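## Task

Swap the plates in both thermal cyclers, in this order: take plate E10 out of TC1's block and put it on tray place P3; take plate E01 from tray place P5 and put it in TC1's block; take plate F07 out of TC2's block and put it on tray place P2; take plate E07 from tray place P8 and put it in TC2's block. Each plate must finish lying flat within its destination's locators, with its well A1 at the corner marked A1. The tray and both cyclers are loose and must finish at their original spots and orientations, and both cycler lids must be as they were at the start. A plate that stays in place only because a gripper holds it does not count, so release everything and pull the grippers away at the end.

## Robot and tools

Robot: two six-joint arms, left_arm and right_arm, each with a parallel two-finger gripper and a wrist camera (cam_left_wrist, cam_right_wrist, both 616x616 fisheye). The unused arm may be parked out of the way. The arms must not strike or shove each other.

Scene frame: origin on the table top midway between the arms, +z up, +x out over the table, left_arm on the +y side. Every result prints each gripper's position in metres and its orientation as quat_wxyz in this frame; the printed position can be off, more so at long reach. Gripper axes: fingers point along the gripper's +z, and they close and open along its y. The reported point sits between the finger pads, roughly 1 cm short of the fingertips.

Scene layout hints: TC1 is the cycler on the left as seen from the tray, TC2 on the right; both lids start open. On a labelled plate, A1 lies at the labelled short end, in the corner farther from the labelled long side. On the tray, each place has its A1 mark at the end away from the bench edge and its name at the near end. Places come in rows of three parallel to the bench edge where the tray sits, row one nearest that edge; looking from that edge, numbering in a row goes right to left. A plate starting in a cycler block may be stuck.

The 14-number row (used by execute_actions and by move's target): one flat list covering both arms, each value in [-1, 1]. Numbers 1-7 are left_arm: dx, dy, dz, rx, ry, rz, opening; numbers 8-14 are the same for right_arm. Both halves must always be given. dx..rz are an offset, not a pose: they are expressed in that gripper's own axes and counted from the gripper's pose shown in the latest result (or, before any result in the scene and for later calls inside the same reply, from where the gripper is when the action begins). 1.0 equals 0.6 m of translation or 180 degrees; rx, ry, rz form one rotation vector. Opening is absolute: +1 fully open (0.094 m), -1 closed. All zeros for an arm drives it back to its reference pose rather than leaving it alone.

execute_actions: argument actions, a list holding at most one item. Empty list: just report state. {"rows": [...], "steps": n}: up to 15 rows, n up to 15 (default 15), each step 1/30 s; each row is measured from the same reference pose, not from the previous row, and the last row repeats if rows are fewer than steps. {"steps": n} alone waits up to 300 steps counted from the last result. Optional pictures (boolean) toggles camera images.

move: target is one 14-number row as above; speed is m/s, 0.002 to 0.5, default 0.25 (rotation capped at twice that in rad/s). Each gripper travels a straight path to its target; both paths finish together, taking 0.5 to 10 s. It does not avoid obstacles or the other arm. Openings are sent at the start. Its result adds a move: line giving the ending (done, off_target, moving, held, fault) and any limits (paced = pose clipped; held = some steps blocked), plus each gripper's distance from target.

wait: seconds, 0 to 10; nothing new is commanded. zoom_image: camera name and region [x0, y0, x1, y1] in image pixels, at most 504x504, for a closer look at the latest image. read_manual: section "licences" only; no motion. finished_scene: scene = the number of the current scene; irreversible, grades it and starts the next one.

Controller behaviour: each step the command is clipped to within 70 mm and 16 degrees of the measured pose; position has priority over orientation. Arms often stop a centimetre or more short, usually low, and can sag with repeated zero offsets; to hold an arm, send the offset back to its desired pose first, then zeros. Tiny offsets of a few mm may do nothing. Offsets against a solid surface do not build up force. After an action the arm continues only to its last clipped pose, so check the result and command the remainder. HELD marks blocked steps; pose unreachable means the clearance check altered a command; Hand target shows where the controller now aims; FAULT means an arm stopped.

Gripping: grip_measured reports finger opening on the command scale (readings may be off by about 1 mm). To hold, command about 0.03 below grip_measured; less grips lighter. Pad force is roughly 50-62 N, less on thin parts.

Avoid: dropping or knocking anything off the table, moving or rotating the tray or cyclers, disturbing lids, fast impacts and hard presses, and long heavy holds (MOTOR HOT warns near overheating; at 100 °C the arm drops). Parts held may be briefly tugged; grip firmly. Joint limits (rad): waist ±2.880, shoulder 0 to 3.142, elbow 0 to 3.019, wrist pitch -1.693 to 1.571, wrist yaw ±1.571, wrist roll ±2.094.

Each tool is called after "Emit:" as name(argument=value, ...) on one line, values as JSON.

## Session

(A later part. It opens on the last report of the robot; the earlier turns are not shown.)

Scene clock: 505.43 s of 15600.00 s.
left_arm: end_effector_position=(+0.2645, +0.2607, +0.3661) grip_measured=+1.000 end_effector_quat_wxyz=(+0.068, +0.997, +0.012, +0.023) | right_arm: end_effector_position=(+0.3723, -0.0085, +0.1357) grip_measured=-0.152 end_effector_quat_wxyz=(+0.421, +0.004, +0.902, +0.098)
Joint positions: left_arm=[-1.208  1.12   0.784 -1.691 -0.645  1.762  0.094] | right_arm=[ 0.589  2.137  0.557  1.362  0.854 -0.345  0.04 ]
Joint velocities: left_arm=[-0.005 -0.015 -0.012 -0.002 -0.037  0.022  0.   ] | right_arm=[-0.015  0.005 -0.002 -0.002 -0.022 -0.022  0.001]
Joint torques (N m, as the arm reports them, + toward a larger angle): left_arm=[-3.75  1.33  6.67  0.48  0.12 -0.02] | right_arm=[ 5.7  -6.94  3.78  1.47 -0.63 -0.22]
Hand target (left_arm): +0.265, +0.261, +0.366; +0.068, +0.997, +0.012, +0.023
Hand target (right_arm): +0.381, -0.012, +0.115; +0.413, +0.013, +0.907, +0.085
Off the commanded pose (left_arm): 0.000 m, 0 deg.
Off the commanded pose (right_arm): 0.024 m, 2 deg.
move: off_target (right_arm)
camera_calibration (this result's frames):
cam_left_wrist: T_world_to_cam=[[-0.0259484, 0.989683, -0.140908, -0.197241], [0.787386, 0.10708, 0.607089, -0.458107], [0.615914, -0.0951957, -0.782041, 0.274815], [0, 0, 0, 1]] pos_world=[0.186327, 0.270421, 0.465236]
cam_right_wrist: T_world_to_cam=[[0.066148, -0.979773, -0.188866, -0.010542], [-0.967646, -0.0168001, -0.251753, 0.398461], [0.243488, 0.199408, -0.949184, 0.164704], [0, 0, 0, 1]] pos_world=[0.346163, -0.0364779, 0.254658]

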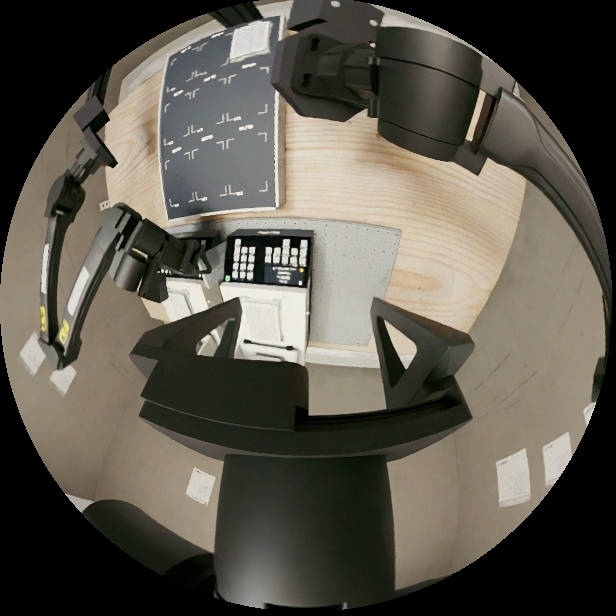

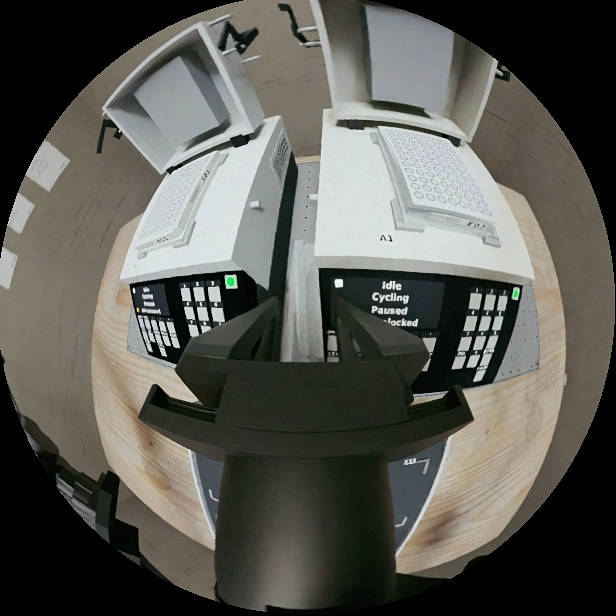

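Slide down the slope toward the front corner, then close.

Emit:
move(target=[0,0,0,0,0,0,1,0.06,0,0.0,0,0,0,-0.15], speed=0.03)

Emit:
move(target=[0,0,0,0,0,0,1,0,0,0,0,0,0,-0.85])

Emit:
move(target=[0,0,0,0,0,0,1,-0.15,0,-0.14,0,0,0,-0.85], speed=0.05)

Scene clock: 507.77 s of 15600.00 s.
left_arm: end_effector_position=(+0.2645, +0.2607, +0.3661) grip_measured=+1.000 end_effector_quat_wxyz=(+0.068, +0.997, +0.012, +0.023) | right_arm: end_effector_position=(+0.3594, -0.0018, +0.1279) grip_measured=-0.152 end_effector_quat_wxyz=(+0.438, +0.015, +0.892, +0.110)
Joint positions: left_arm=[-1.208  1.12   0.784 -1.691 -0.645  1.762  0.094] | right_arm=[ 0.589  2.23   0.557  1.502  0.826 -0.354  0.04 ]
Joint velocities: left_arm=[-0.015  0.015  0.012  0.007  0.081  0.081  0.   ] | right_arm=[-0.015 -0.005  0.012 -0.012  0.037 -0.022  0.   ]
Joint torques (N m, as the arm reports them, + toward a larger angle): left_arm=[-3.32  1.38  6.73  0.34  0.13 -0.02] | right_arm=[ 7.94 -6.88  0.72  1.22 -0.06 -0.14]
Hand target (left_arm): +0.265, +0.261, +0.366; +0.068, +0.997, +0.012, +0.023
Hand target (right_arm): +0.348, -0.005, +0.109; +0.421, +0.004, +0.902, +0.098
Off the commanded pose (left_arm): 0.000 m, 0 deg.
Off the commanded pose (right_arm): 0.022 m, 3 deg.
move: off_target (right_arm)
camera_calibration (this result's frames):
cam_left_wrist: T_world_to_cam=[[-0.0259484, 0.989683, -0.140908, -0.197241], [0.787386, 0.10708, 0.607089, -0.458107], [0.615914, -0.0951957, -0.782041, 0.274815], [0, 0, 0, 1]] pos_world=[0.186327, 0.270421, 0.465236]
cam_right_wrist: T_world_to_cam=[[0.0619054, -0.973881, -0.218458, 0.000735878], [-0.95821, 0.00325629, -0.286049, 0.385155], [0.279289, 0.227036, -0.93298, 0.144186], [0, 0, 0, 1]] pos_world=[0.328744, -0.033273, 0.244857]

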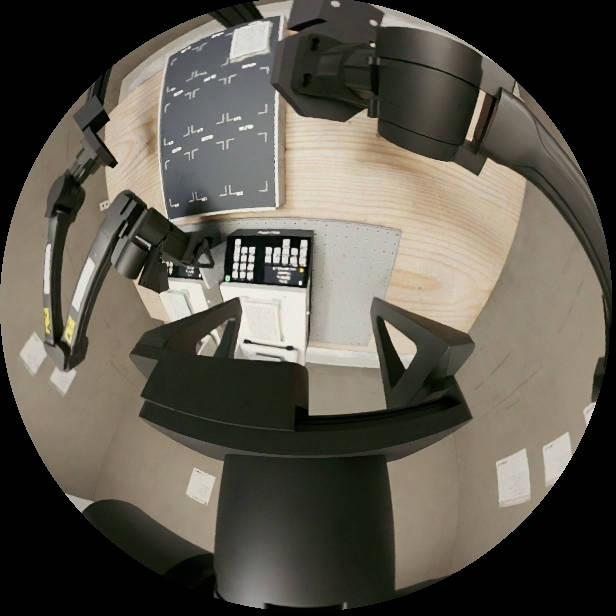

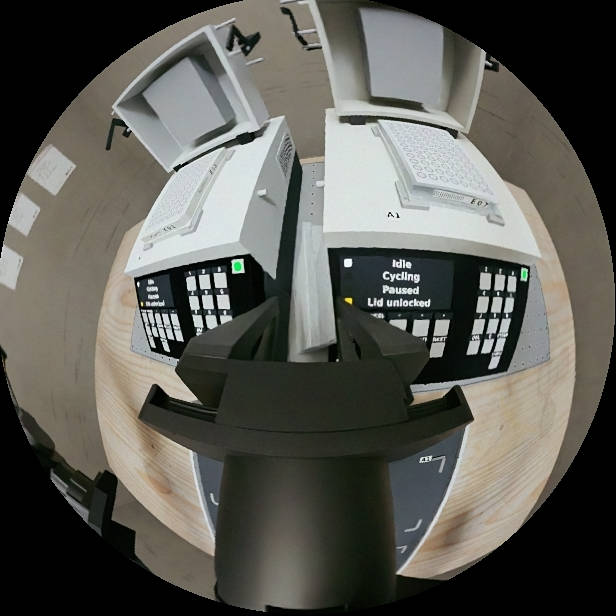

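Scene clock: 508.27 s of 15600.00 s.
left_arm: end_effector_position=(+0.2645, +0.2607, +0.3661) grip_measured=+1.000 end_effector_quat_wxyz=(+0.068, +0.997, +0.012, +0.023) | right_arm: end_effector_position=(+0.3595, -0.0016, +0.1282) grip_measured=-0.696 end_effector_quat_wxyz=(+0.438, +0.014, +0.892, +0.110)
Joint positions: left_arm=[-1.208  1.12   0.784 -1.691 -0.645  1.762  0.094] | right_arm=[ 0.589  2.23   0.557  1.502  0.826 -0.354  0.014]
Joint velocities: left_arm=[ 0.015  0.005  0.002 -0.002  0.081  0.007  0.   ] | right_arm=[-0.015 -0.005  0.002 -0.002  0.066  0.051 -0.001]
Joint torques (N m, as the arm reports them, + toward a larger angle): left_arm=[-3.19  1.23  6.78  0.32  0.11 -0.01] | right_arm=[ 9.38 -9.38  0.98  1.33 -0.21 -0.16]
Hand target (left_arm): +0.265, +0.261, +0.366; +0.068, +0.997, +0.012, +0.023
Hand target (right_arm): +0.359, -0.002, +0.128; +0.437, +0.015, +0.892, +0.110
Off the commanded pose (left_arm): 0.000 m, 0 deg.
Off the commanded pose (right_arm): 0.000 m, 0 deg.
move: done
camera_calibration (this result's frames):
cam_left_wrist: T_world_to_cam=[[-0.0259484, 0.989683, -0.140908, -0.197241], [0.787386, 0.10708, 0.607089, -0.458107], [0.615914, -0.0951957, -0.782041, 0.274815], [0, 0, 0, 1]] pos_world=[0.186327, 0.270421, 0.465236]
cam_right_wrist: T_world_to_cam=[[0.0625204, -0.973671, -0.219217, 0.000840047], [-0.957999, 0.00304721, -0.286755, 0.385348], [0.279873, 0.227937, -0.932585, 0.144148], [0, 0, 0, 1]] pos_world=[0.328768, -0.0332129, 0.245115]

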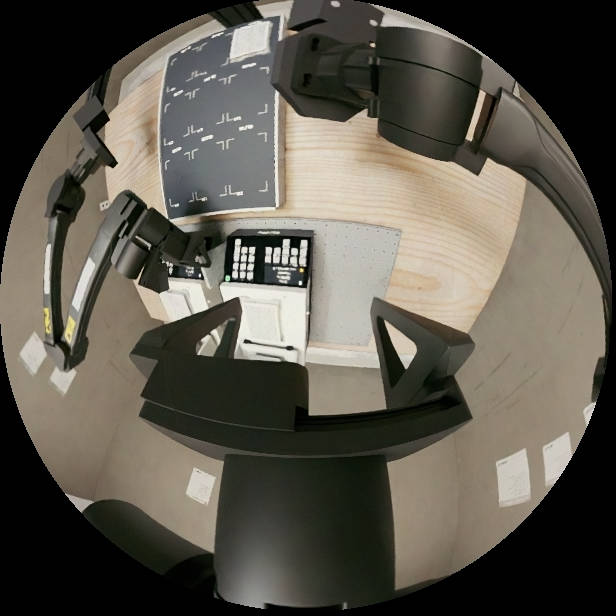

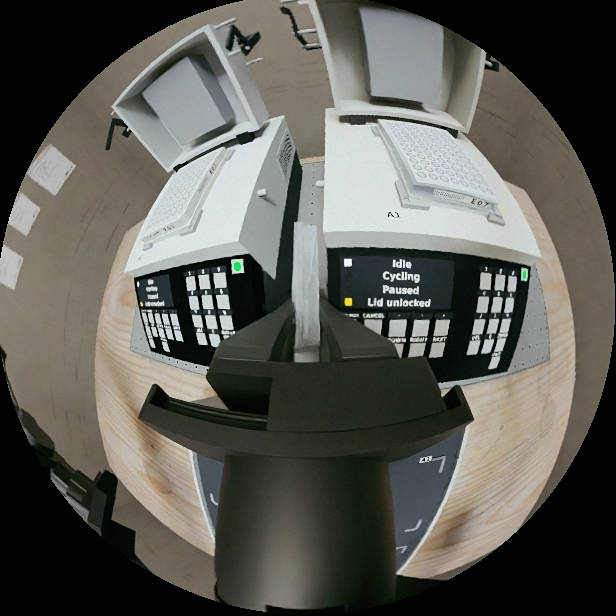

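Scene clock: 511.03 s of 15600.00 s.
left_arm: end_effector_position=(+0.2645, +0.2607, +0.3661) grip_measured=+1.000 end_effector_quat_wxyz=(+0.068, +0.997, +0.012, +0.023) | right_arm: end_effector_position=(+0.3566, -0.0311, +0.2443) grip_measured=-0.696 end_effector_quat_wxyz=(+0.437, +0.020, +0.893, +0.103)
Joint positions: left_arm=[-1.208  1.12   0.784 -1.691 -0.645  1.762  0.094] | right_arm=[ 0.821  1.84   0.47   1.142  1.07  -0.278  0.014]
Joint velocities: left_arm=[-0.005  0.005  0.012 -0.002  0.037  0.007  0.   ] | right_arm=[ 0.005 -0.015  0.007 -0.037 -0.007  0.022 -0.001]
Joint torques (N m, as the arm reports them, + toward a larger angle): left_arm=[-3.46  1.44  6.59  0.22  0.11 -0.01] | right_arm=[ 9.45 -7.61  3.58  0.74 -0.12 -0.02]
Hand target (left_arm): +0.265, +0.261, +0.366; +0.068, +0.997, +0.012, +0.023
Hand target (right_arm): +0.350, -0.030, +0.249; +0.438, +0.015, +0.892, +0.110
Off the commanded pose (left_arm): 0.000 m, 0 deg.
Off the commanded pose (right_arm): 0.009 m, 1 deg.
move: done
camera_calibration (this result's frames):
cam_left_wrist: T_world_to_cam=[[-0.0259484, 0.989683, -0.140908, -0.197241], [0.787386, 0.10708, 0.607089, -0.458107], [0.615914, -0.0951957, -0.782041, 0.274815], [0, 0, 0, 1]] pos_world=[0.186327, 0.270421, 0.465236]
cam_right_wrist: T_world_to_cam=[[0.04643, -0.976321, -0.211283, 0.00149391], [-0.959105, 0.0155504, -0.282623, 0.415704], [0.279216, 0.215765, -0.935673, 0.260595], [0, 0, 0, 1]] pos_world=[0.325872, -0.0612331, 0.361635]

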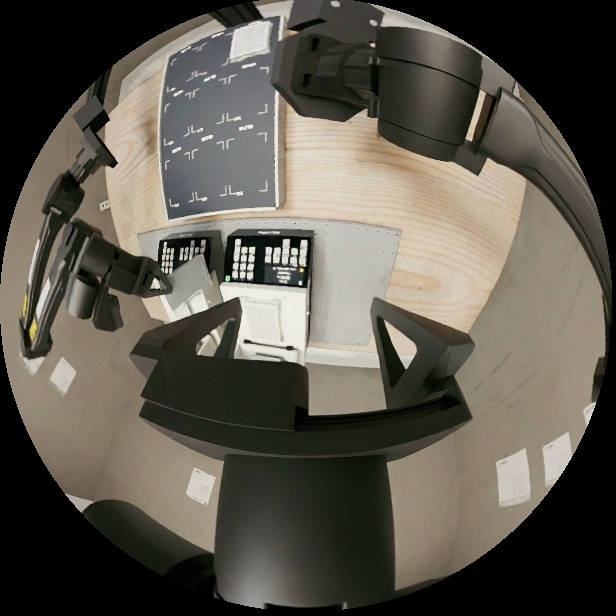

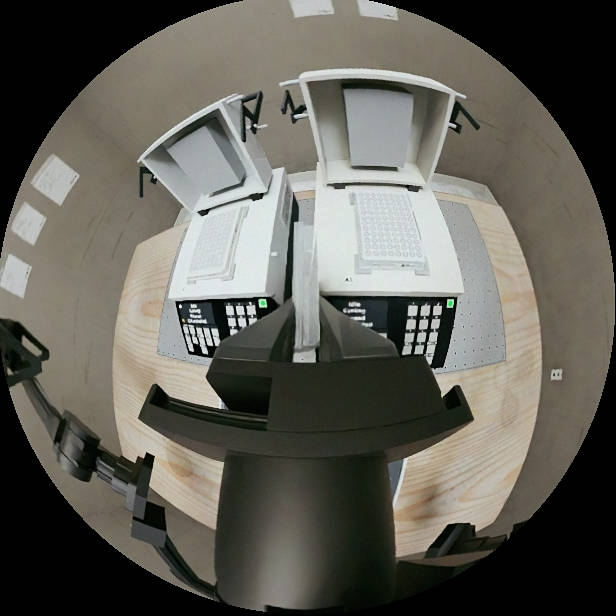

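Emit:
move(target=[0,0,0,0,0,0,1,0.1,-0.33,-0.2,0.22,0.018,-0.285,-0.85], speed=0.1)

Scene clock: 518.67 s of 15600.00 s.
left_arm: end_effector_position=(+0.2645, +0.2607, +0.3661) grip_measured=+1.000 end_effector_quat_wxyz=(+0.068, +0.997, +0.012, +0.023) | right_arm: end_effector_position=(+0.2458, -0.2198, +0.2254) grip_measured=-0.694 end_effector_quat_wxyz=(+0.340, -0.251, +0.883, -0.204)
Joint positions: left_arm=[-1.208  1.12   0.784 -1.691 -0.645  1.762  0.094] | right_arm=[ 0.942  1.691  0.049  1.552  1.566 -1.172  0.014]
Joint velocities: left_arm=[ 0.005  0.005  0.002 -0.012  0.037 -0.007  0.   ] | right_arm=[-0.015  0.005 -0.012  0.017 -0.066  0.007  0.   ]
Joint torques (N m, as the arm reports them, + toward a larger angle): left_arm=[-3.48  1.73  6.74  0.43  0.12  0.  ] | right_arm=[ 3.87 -3.17  3.3   0.97 -0.17 -0.07]
Hand target (left_arm): +0.265, +0.261, +0.366; +0.068, +0.997, +0.012, +0.023
Hand target (right_arm): +0.246, -0.219, +0.225; +0.340, -0.251, +0.883, -0.204
Off the commanded pose (left_arm): 0.000 m, 0 deg.
Off the commanded pose (right_arm): 0.020 m, 24 deg; orientation clipped at the last step of the last action.
move: held (right_arm); limits=paced,held; held on 18 of 178 steps (right_arm), including the last (right_arm)
pose unreachable (right arm): on one or more control steps of this call this arm could not follow its commanded pose, so it was not sent that pose on those steps. On the call's last step it was still not sent that pose. It may still have moved: this result reports where it is.
cause: the commanded pose would bring two parts of the arm too close to each other (its shoulder (the part past joint 1) and its forearm (the part past joint 3), with joints 2 (shoulder) and 3 (elbow) between them).
camera_calibration (this result's frames):
cam_left_wrist: T_world_to_cam=[[-0.0259484, 0.989683, -0.140908, -0.197241], [0.787386, 0.10708, 0.607089, -0.458107], [0.615914, -0.0951957, -0.782041, 0.274815], [0, 0, 0, 1]] pos_world=[0.186327, 0.270421, 0.465236]
cam_right_wrist: T_world_to_cam=[[0.295914, -0.797769, 0.525356, -0.369711], [-0.934899, -0.35471, -0.0120434, 0.158702], [0.195957, -0.487591, -0.850797, 0.161362], [0, 0, 0, 1]] pos_world=[0.226152, -0.159972, 0.333428]

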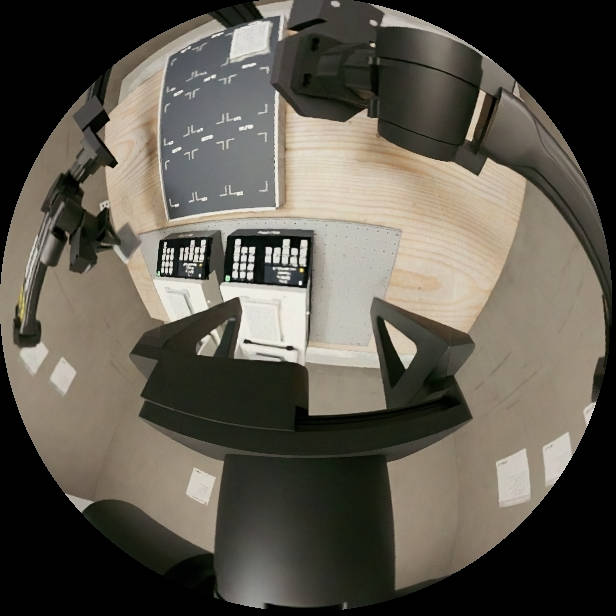

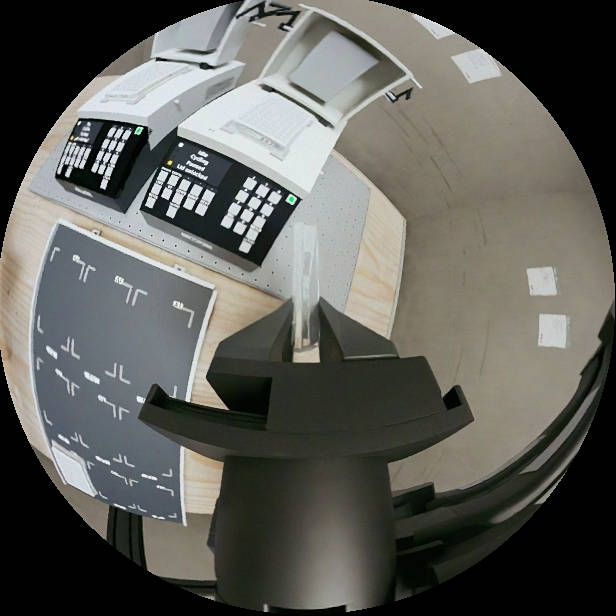

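Emit:
move(target=[0,0,0,0,0,0,1,0.02,0.31,-0.085,0,0,-0.25,-0.85], speed=0.08)

Scene clock: 525.80 s of 15600.00 s.
left_arm: end_effector_position=(+0.2645, +0.2607, +0.3661) grip_measured=+1.000 end_effector_quat_wxyz=(+0.068, +0.997, +0.012, +0.023) | right_arm: end_effector_position=(+0.1502, -0.0739, +0.1524) grip_measured=-0.693 end_effector_quat_wxyz=(-0.333, +0.579, -0.684, +0.293)
Joint positions: left_arm=[-1.208  1.12   0.784 -1.691 -0.645  1.762  0.094] | right_arm=[ 1.157  2.515  0.316  1.342  1.566 -1.169  0.014]
Joint velocities: left_arm=[-0.015  0.005 -0.002  0.002 -0.007  0.037  0.   ] | right_arm=[-0.005  0.005 -0.007 -0.017  0.051  0.051 -0.   ]
Joint torques (N m, as the arm reports them, + toward a larger angle): left_arm=[-3.52  1.4   6.56  0.35  0.1  -0.02] | right_arm=[ 7.32 -8.03  1.77  0.82  0.23 -0.13]
Hand target (left_arm): +0.265, +0.261, +0.366; +0.068, +0.997, +0.012, +0.023
Hand target (right_arm): +0.147, -0.068, +0.154; +0.339, -0.586, +0.674, -0.296
Off the commanded pose (left_arm): 0.000 m, 0 deg.
Off the commanded pose (right_arm): 0.007 m, 12 deg.
joint sent to its limit (right arm) — the command would take joint 5 (wrist yaw) past its upper limit, so that joint was sent only as far as its limit.
move: off_target (right_arm)
camera_calibration (this result's frames):
cam_left_wrist: T_world_to_cam=[[-0.0259484, 0.989683, -0.140908, -0.197241], [0.787386, 0.10708, 0.607089, -0.458107], [0.615914, -0.0951957, -0.782041, 0.274815], [0, 0, 0, 1]] pos_world=[0.186327, 0.270421, 0.465236]
cam_right_wrist: T_world_to_cam=[[0.59429, -0.170722, 0.785922, -0.224909], [-0.556701, -0.792582, 0.248792, -0.00870798], [0.580433, -0.585378, -0.566065, 0.0807525], [0, 0, 0, 1]] pos_world=[0.0819419, 0.00197211, 0.224638]

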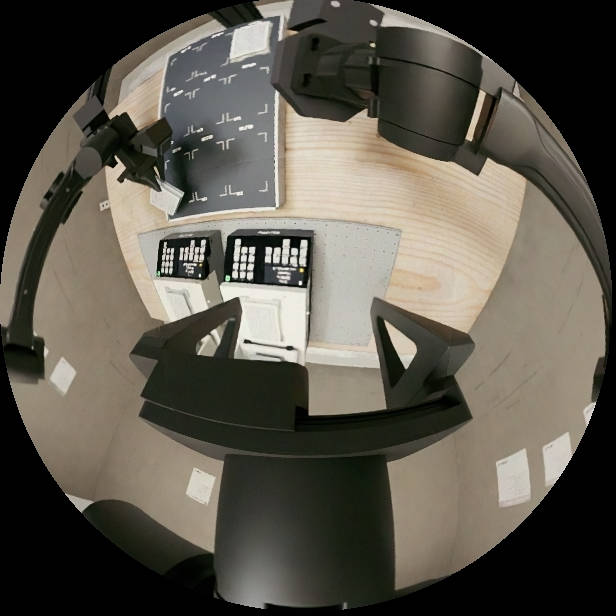

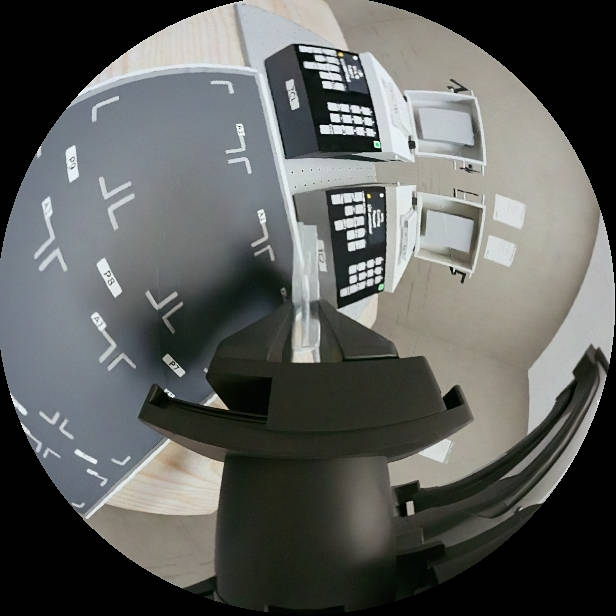

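Emit:
move(target=[0,0,0,0,0,0,1,-0.11,0.13,-0.087,0.1,0,0,-0.85], speed=0.06)

Scene clock: 532.60 s of 15600.00 s.
left_arm: end_effector_position=(+0.2645, +0.2607, +0.3661) grip_measured=+1.000 end_effector_quat_wxyz=(+0.068, +0.997, +0.012, +0.023) | right_arm: end_effector_position=(+0.0750, +0.0003, +0.1319) grip_measured=-0.693 end_effector_quat_wxyz=(-0.429, +0.604, -0.612, +0.276)
Joint positions: left_arm=[-1.208  1.12   0.784 -1.691 -0.645  1.762  0.094] | right_arm=[ 1.402  2.841  0.508  1.341  1.569 -1.085  0.014]
Joint velocities: left_arm=[-0.005 -0.015  0.007  0.012  0.051  0.037  0.   ] | right_arm=[-0.005  0.005 -0.007  0.022  0.007  0.007 -0.   ]
Joint torques (N m, as the arm reports them, + toward a larger angle): left_arm=[-3.26  1.6   6.72  0.43  0.12 -0.01] | right_arm=[ 6.15 -9.57  2.05  1.64  0.17  0.08]
Hand target (left_arm): +0.265, +0.261, +0.366; +0.068, +0.997, +0.012, +0.023
Hand target (right_arm): +0.070, +0.005, +0.130; -0.437, +0.600, -0.612, +0.272
Off the commanded pose (left_arm): 0.000 m, 0 deg.
Off the commanded pose (right_arm): 0.007 m, 17 deg; orientation clipped at the last step of the last action.
joint sent to its limit (right arm) — the command would take joint 5 (wrist yaw) past its upper limit, so that joint was sent only as far as its limit.
After step 90, 0.87 s passed at rest.
move: off_target (right_arm); limits=paced
camera_calibration (this result's frames):
cam_left_wrist: T_world_to_cam=[[-0.0259484, 0.989683, -0.140908, -0.197241], [0.787386, 0.10708, 0.607089, -0.458107], [0.615914, -0.0951957, -0.782041, 0.274815], [0, 0, 0, 1]] pos_world=[0.186327, 0.270421, 0.465236]
cam_right_wrist: T_world_to_cam=[[0.502259, -0.130479, 0.854817, -0.15365], [-0.425067, -0.898123, 0.112665, 0.0214785], [0.75303, -0.419941, -0.506552, 0.135329], [0, 0, 0, 1]] pos_world=[-0.0156053, 0.0560725, 0.197474]

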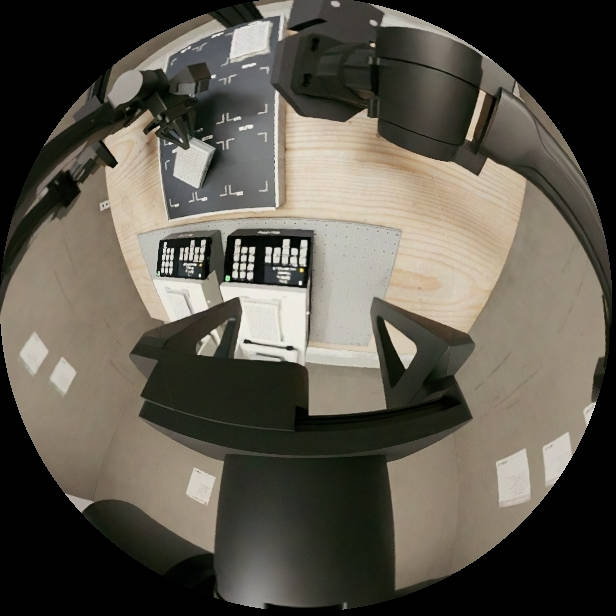

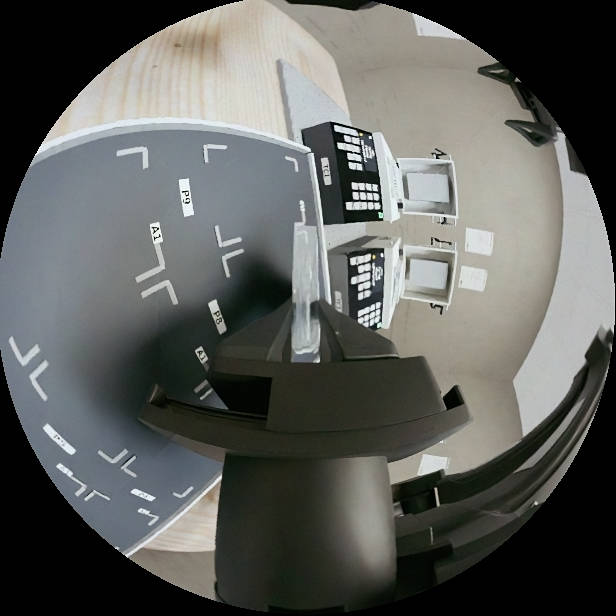

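Release and withdraw.

Emit:
move(target=[0,0,0,0,0,0,1,0,0,0,0,0,0,-0.2])

Emit:
move(target=[0,0,0,0,0,0,1,0,0,-0.1,0,0,0,-0.2], speed=0.05)

Emit:
zoom_image(camera="cam_left_wrist", region=[120,20,320,220])

Scene clock: 534.37 s of 15600.00 s.
left_arm: end_effector_position=(+0.2645, +0.2607, +0.3661) grip_measured=+1.000 end_effector_quat_wxyz=(+0.068, +0.997, +0.012, +0.023) | right_arm: end_effector_position=(+0.0750, +0.0003, +0.1319) grip_measured=-0.202 end_effector_quat_wxyz=(-0.429, +0.604, -0.612, +0.276)
Joint positions: left_arm=[-1.208  1.12   0.784 -1.691 -0.645  1.762  0.094] | right_arm=[ 1.402  2.841  0.508  1.341  1.569 -1.085  0.037]
Joint velocities: left_arm=[-0.024 -0.015  0.007 -0.002  0.11   0.037  0.   ] | right_arm=[ 0.005  0.005  0.007 -0.007  0.066  0.022 -0.   ]
Joint torques (N m, as the arm reports them, + toward a larger angle): left_arm=[-3.41  1.62  6.63  0.33  0.12  0.02] | right_arm=[  5.12 -10.93   0.88   1.4    0.17  -0.04]
Hand target (left_arm): +0.265, +0.261, +0.366; +0.068, +0.997, +0.012, +0.023
Hand target (right_arm): +0.075, +0.000, +0.132; -0.429, +0.604, -0.612, +0.276
Off the commanded pose (left_arm): 0.000 m, 0 deg.
Off the commanded pose (right_arm): 0.000 m, 0 deg.
joint sent to its limit (right arm) — the command would take joint 5 (wrist yaw) past its upper limit, so that joint was sent only as far as its limit.
move: done
camera_calibration (this result's frames):
cam_left_wrist: T_world_to_cam=[[-0.0259484, 0.989683, -0.140908, -0.197241], [0.787386, 0.10708, 0.607089, -0.458107], [0.615914, -0.0951957, -0.782041, 0.274815], [0, 0, 0, 1]] pos_world=[0.186327, 0.270421, 0.465236]
cam_right_wrist: T_world_to_cam=[[0.502259, -0.130479, 0.854817, -0.15365], [-0.425067, -0.898123, 0.112665, 0.0214785], [0.75303, -0.419941, -0.506552, 0.135329], [0, 0, 0, 1]] pos_world=[-0.0156053, 0.0560725, 0.197474]

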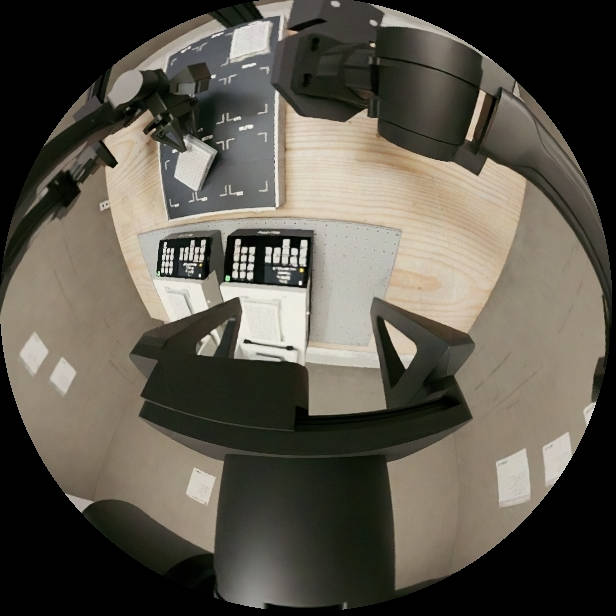

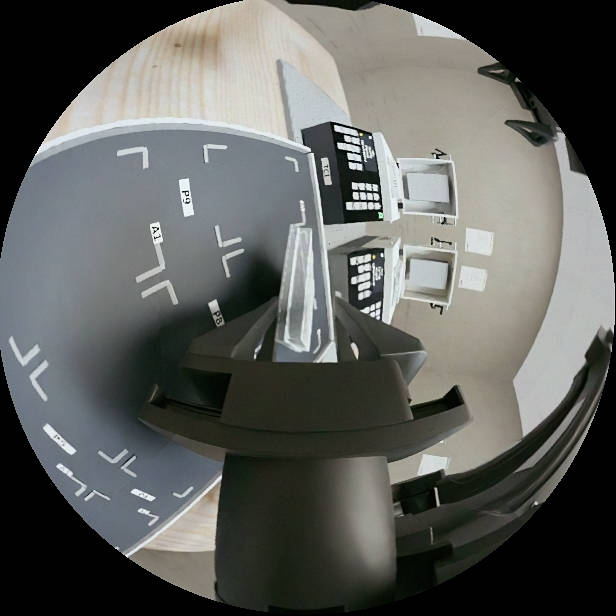

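Scene clock: 536.07 s of 15600.00 s.
left_arm: end_effector_position=(+0.2645, +0.2607, +0.3661) grip_measured=+1.000 end_effector_quat_wxyz=(+0.068, +0.997, +0.012, +0.023) | right_arm: end_effector_position=(+0.0258, -0.0054, +0.1619) grip_measured=-0.202 end_effector_quat_wxyz=(-0.570, +0.600, -0.512, +0.230)
Joint positions: left_arm=[-1.208  1.12   0.784 -1.691 -0.645  1.762  0.094] | right_arm=[ 1.76   2.944  0.456  1.341  1.569 -0.926  0.037]
Joint velocities: left_arm=[ 0.005 -0.005 -0.012  0.002  0.022  0.007  0.   ] | right_arm=[ 0.005  0.005 -0.007 -0.012 -0.007  0.007  0.   ]
Joint torques (N m, as the arm reports them, + toward a larger angle): left_arm=[-3.62  1.75  6.81  0.41  0.09 -0.02] | right_arm=[  3.42 -10.75  -0.08   1.86   0.24   0.04]
Hand target (left_arm): +0.265, +0.261, +0.366; +0.068, +0.997, +0.012, +0.023
Hand target (right_arm): +0.026, -0.010, +0.160; +0.574, -0.600, +0.507, -0.230
Off the commanded pose (left_arm): 0.000 m, 0 deg.
Off the commanded pose (right_arm): 0.006 m, 20 deg; orientation clipped at the last step of the last action.
joint sent to its limit (right arm) — the command would take joint 5 (wrist yaw) past its upper limit, so that joint was sent only as far as its limit.
move: off_target (right_arm); limits=paced
camera_calibration (this result's frames):
cam_left_wrist: T_world_to_cam=[[-0.0259484, 0.989683, -0.140908, -0.197241], [0.787386, 0.10708, 0.607089, -0.458107], [0.615914, -0.0951957, -0.782041, 0.274815], [0, 0, 0, 1]] pos_world=[0.186327, 0.270421, 0.465236]
cam_right_wrist: T_world_to_cam=[[0.356207, -0.18651, 0.915604, -0.161613], [-0.203223, -0.971885, -0.118912, 0.0233561], [0.91204, -0.143714, -0.384095, 0.162769], [0, 0, 0, 1]] pos_world=[-0.0861379, 0.0159493, 0.21327]

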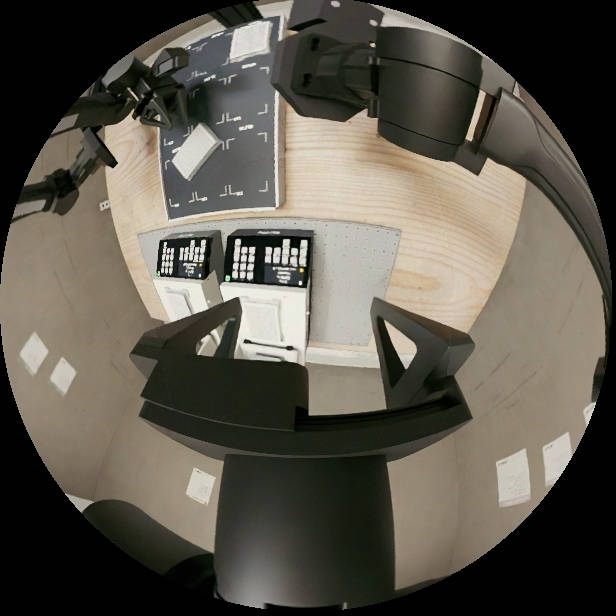

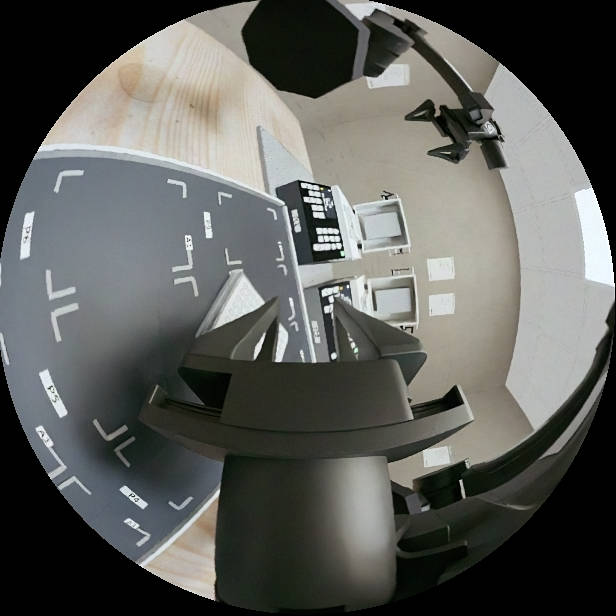

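Region (120, 20, 320, 220) of cam_left_wrist's 616x616 image, scaled by 2.520, with more detail than that image has.

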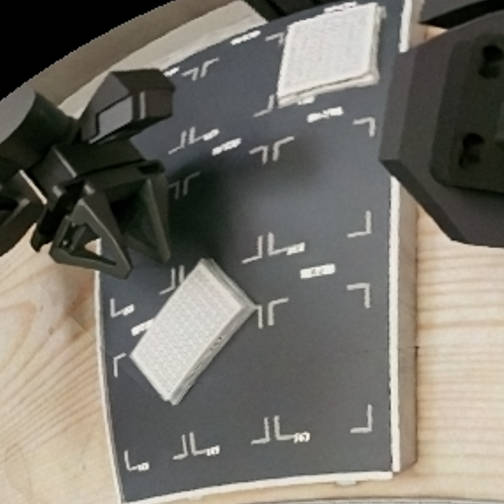

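Emit:
execute_actions(actions=[])

Scene clock: 538.03 s of 15600.00 s.
left_arm: end_effector_position=(+0.2645, +0.2607, +0.3661) grip_measured=+1.000 end_effector_quat_wxyz=(+0.068, +0.997, +0.012, +0.023) | right_arm: end_effector_position=(+0.0258, -0.0054, +0.1619) grip_measured=-0.202 end_effector_quat_wxyz=(-0.571, +0.598, -0.514, +0.229)
Joint positions: left_arm=[-1.208  1.12   0.784 -1.691 -0.645  1.762  0.094] | right_arm=[ 1.76   2.944  0.456  1.341  1.569 -0.922  0.037]
Joint velocities: left_arm=[-0.005 -0.015  0.002 -0.017  0.066  0.007  0.   ] | right_arm=[-0.015 -0.005 -0.002 -0.007 -0.051 -0.022  0.   ]
Joint torques (N m, as the arm reports them, + toward a larger angle): left_arm=[-3.55  1.53  6.7   0.35  0.12 -0.01] | right_arm=[  3.44 -10.38  -0.1    1.88   0.24   0.05]
Hand target (left_arm): +0.265, +0.261, +0.366; +0.068, +0.997, +0.012, +0.023
Hand target (right_arm): +0.026, -0.010, +0.160; +0.574, -0.600, +0.507, -0.230
Off the commanded pose (left_arm): 0.000 m, 0 deg.
Off the commanded pose (right_arm): 0.006 m, 20 deg; orientation clipped at the last step of the last action.
Steps of this call (steps 1 to 59: nothing new was sent). Readings (end_effector_position):
1: left_arm (+0.2645, +0.2607, +0.3661) | right_arm (+0.0258, -0.0054, +0.1619)
2: left_arm (+0.2645, +0.2607, +0.3661) | right_arm (+0.0258, -0.0054, +0.1619)
4: left_arm (+0.2645, +0.2607, +0.3661) | right_arm (+0.0258, -0.0054, +0.1619)
8: left_arm (+0.2645, +0.2607, +0.3661) | right_arm (+0.0258, -0.0054, +0.1619)
59: the state above
camera_calibration (this result's frames):
cam_left_wrist: T_world_to_cam=[[-0.0259484, 0.989683, -0.140908, -0.197241], [0.787386, 0.10708, 0.607089, -0.458107], [0.615914, -0.0951957, -0.782041, 0.274815], [0, 0, 0, 1]] pos_world=[0.186327, 0.270421, 0.465236]
cam_right_wrist: T_world_to_cam=[[0.357873, -0.190511, 0.91413, -0.161439], [-0.204555, -0.971182, -0.122319, 0.0239458], [0.91109, -0.143215, -0.386529, 0.16319], [0, 0, 0, 1]] pos_world=[-0.0860083, 0.0158712, 0.213583]

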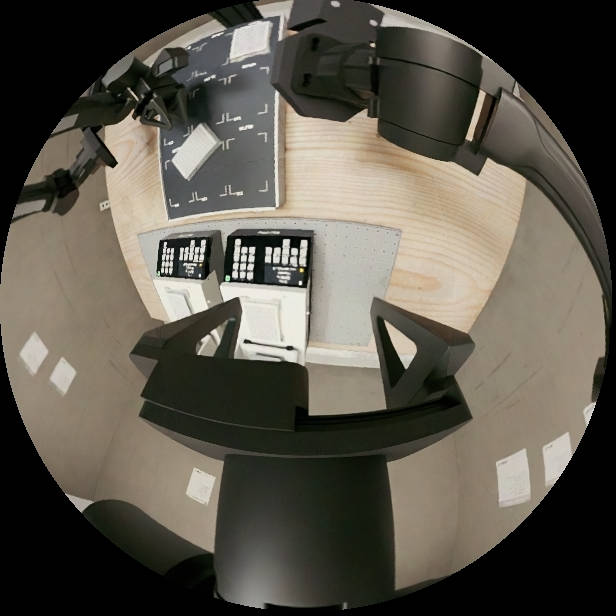

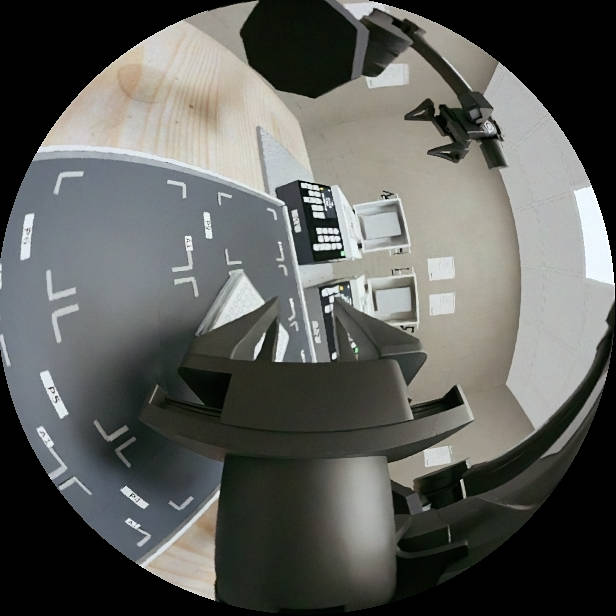

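Emit:
move(target=[0,0,0,0,0,0,1, 0.094,-0.196,0.003,-0.428,0.005,-0.171,1], speed=0.15)

Scene clock: 545.83 s of 15600.00 s.
left_arm: end_effector_position=(+0.2645, +0.2607, +0.3661) grip_measured=+1.000 end_effector_quat_wxyz=(+0.068, +0.997, +0.012, +0.023) | right_arm: end_effector_position=(+0.0827, -0.0936, +0.2419) grip_measured=+1.000 end_effector_quat_wxyz=(+0.004, +0.931, -0.365, +0.007)
Joint positions: left_arm=[-1.208  1.12   0.784 -1.691 -0.645  1.762  0.094] | right_arm=[ 1.307  1.783  0.626 -1.113  0.568 -0.693  0.094]
Joint velocities: left_arm=[-0.015 -0.005 -0.002  0.002  0.066 -0.022  0.   ] | right_arm=[ 0.005  0.005 -0.002 -0.002  0.037 -0.037  0.   ]
Joint torques (N m, as the arm reports them, + toward a larger angle): left_arm=[-3.32  1.68  6.77  0.24  0.13 -0.02] | right_arm=[ 3.63 -6.27 11.08 -0.28 -0.09 -0.23]
Hand target (left_arm): +0.265, +0.261, +0.366; +0.068, +0.997, +0.012, +0.023
Hand target (right_arm): +0.093, -0.077, +0.254; -0.005, +0.926, -0.377, -0.007
Off the commanded pose (left_arm): 0.000 m, 0 deg.
Off the commanded pose (right_arm): 0.022 m, 2 deg.
move: off_target (right_arm)
camera_calibration (this result's frames):
cam_left_wrist: T_world_to_cam=[[-0.0259484, 0.989683, -0.140908, -0.197241], [0.787386, 0.10708, 0.607089, -0.458107], [0.615914, -0.0951957, -0.782041, 0.274815], [0, 0, 0, 1]] pos_world=[0.186327, 0.270421, 0.465236]
cam_right_wrist: T_world_to_cam=[[0.689475, 0.724307, -0.0021774, 0.00807621], [0.583556, -0.553707, 0.59403, -0.239633], [0.429054, -0.410839, -0.80444, 0.245587], [0, 0, 0, 1]] pos_world=[0.028901, -0.0376395, 0.339927]

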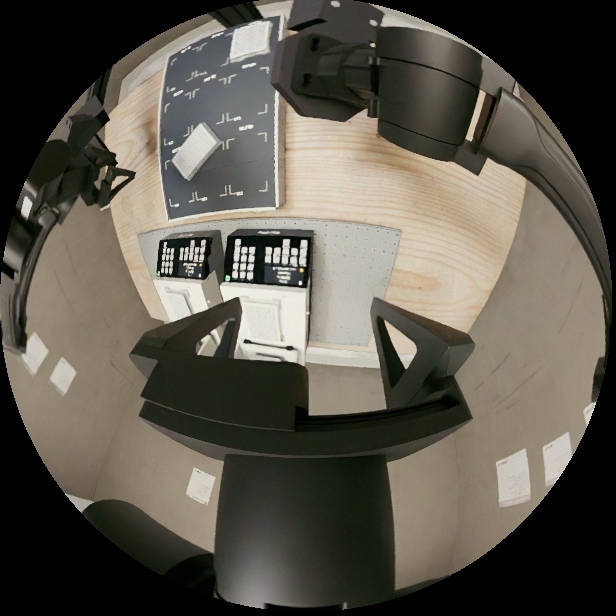

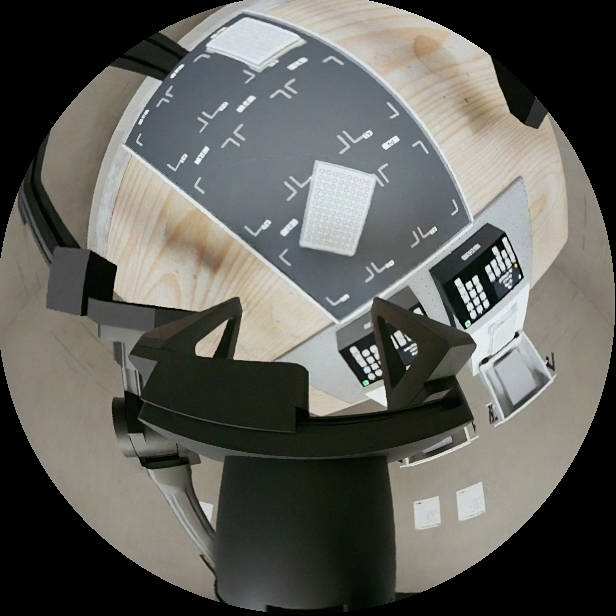

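Emit:
move(target=[0,0,0,0,0,0,1, -0.065,-0.09,0.17,0,0,0.067,1], speed=0.15)

Scene clock: 548.70 s of 15600.00 s.
left_arm: end_effector_position=(+0.2645, +0.2607, +0.3661) grip_measured=+1.000 end_effector_quat_wxyz=(+0.068, +0.997, +0.012, +0.023) | right_arm: end_effector_position=(+0.0843, -0.0449, +0.1366) grip_measured=+1.000 end_effector_quat_wxyz=(+0.012, +0.893, -0.449, +0.014)
Joint positions: left_arm=[-1.208  1.12   0.784 -1.691 -0.645  1.762  0.094] | right_arm=[ 1.073  2.1    0.626 -0.682  0.713 -0.728  0.094]
Joint velocities: left_arm=[-0.005 -0.005  0.017  0.002 -0.037  0.051  0.   ] | right_arm=[-0.005 -0.005 -0.002  0.017 -0.051  0.022  0.   ]
Joint torques (N m, as the arm reports them, + toward a larger angle): left_arm=[-3.07  1.65  6.73  0.3   0.09 -0.02] | right_arm=[ 5.22 -7.31  6.79  0.66  0.11 -0.24]
Hand target (left_arm): +0.265, +0.261, +0.366; +0.068, +0.997, +0.012, +0.023
Hand target (right_arm): +0.093, -0.029, +0.138; +0.004, +0.887, -0.461, +0.007
Off the commanded pose (left_arm): 0.000 m, 0 deg.
Off the commanded pose (right_arm): 0.018 m, 2 deg.
move: off_target (right_arm)
camera_calibration (this result's frames):
cam_left_wrist: T_world_to_cam=[[-0.0259484, 0.989683, -0.140908, -0.197241], [0.787386, 0.10708, 0.607089, -0.458107], [0.615914, -0.0951957, -0.782041, 0.274815], [0, 0, 0, 1]] pos_world=[0.186327, 0.270421, 0.465236]
cam_right_wrist: T_world_to_cam=[[0.809874, 0.58655, -0.00791148, -0.044141], [0.468809, -0.639079, 0.609751, -0.147351], [0.352594, -0.497531, -0.792553, 0.181106], [0, 0, 0, 1]] pos_world=[0.0409711, 0.0218279, 0.233035]

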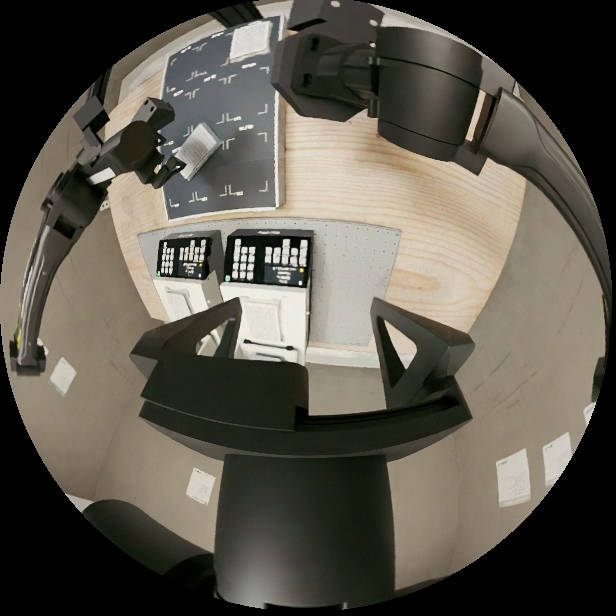

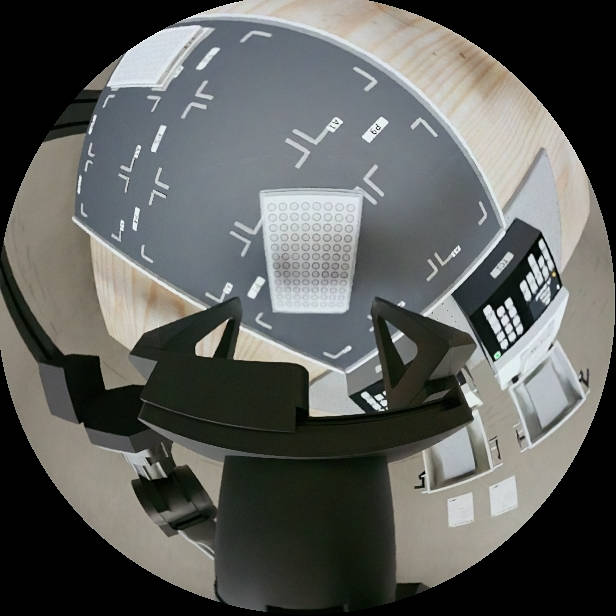

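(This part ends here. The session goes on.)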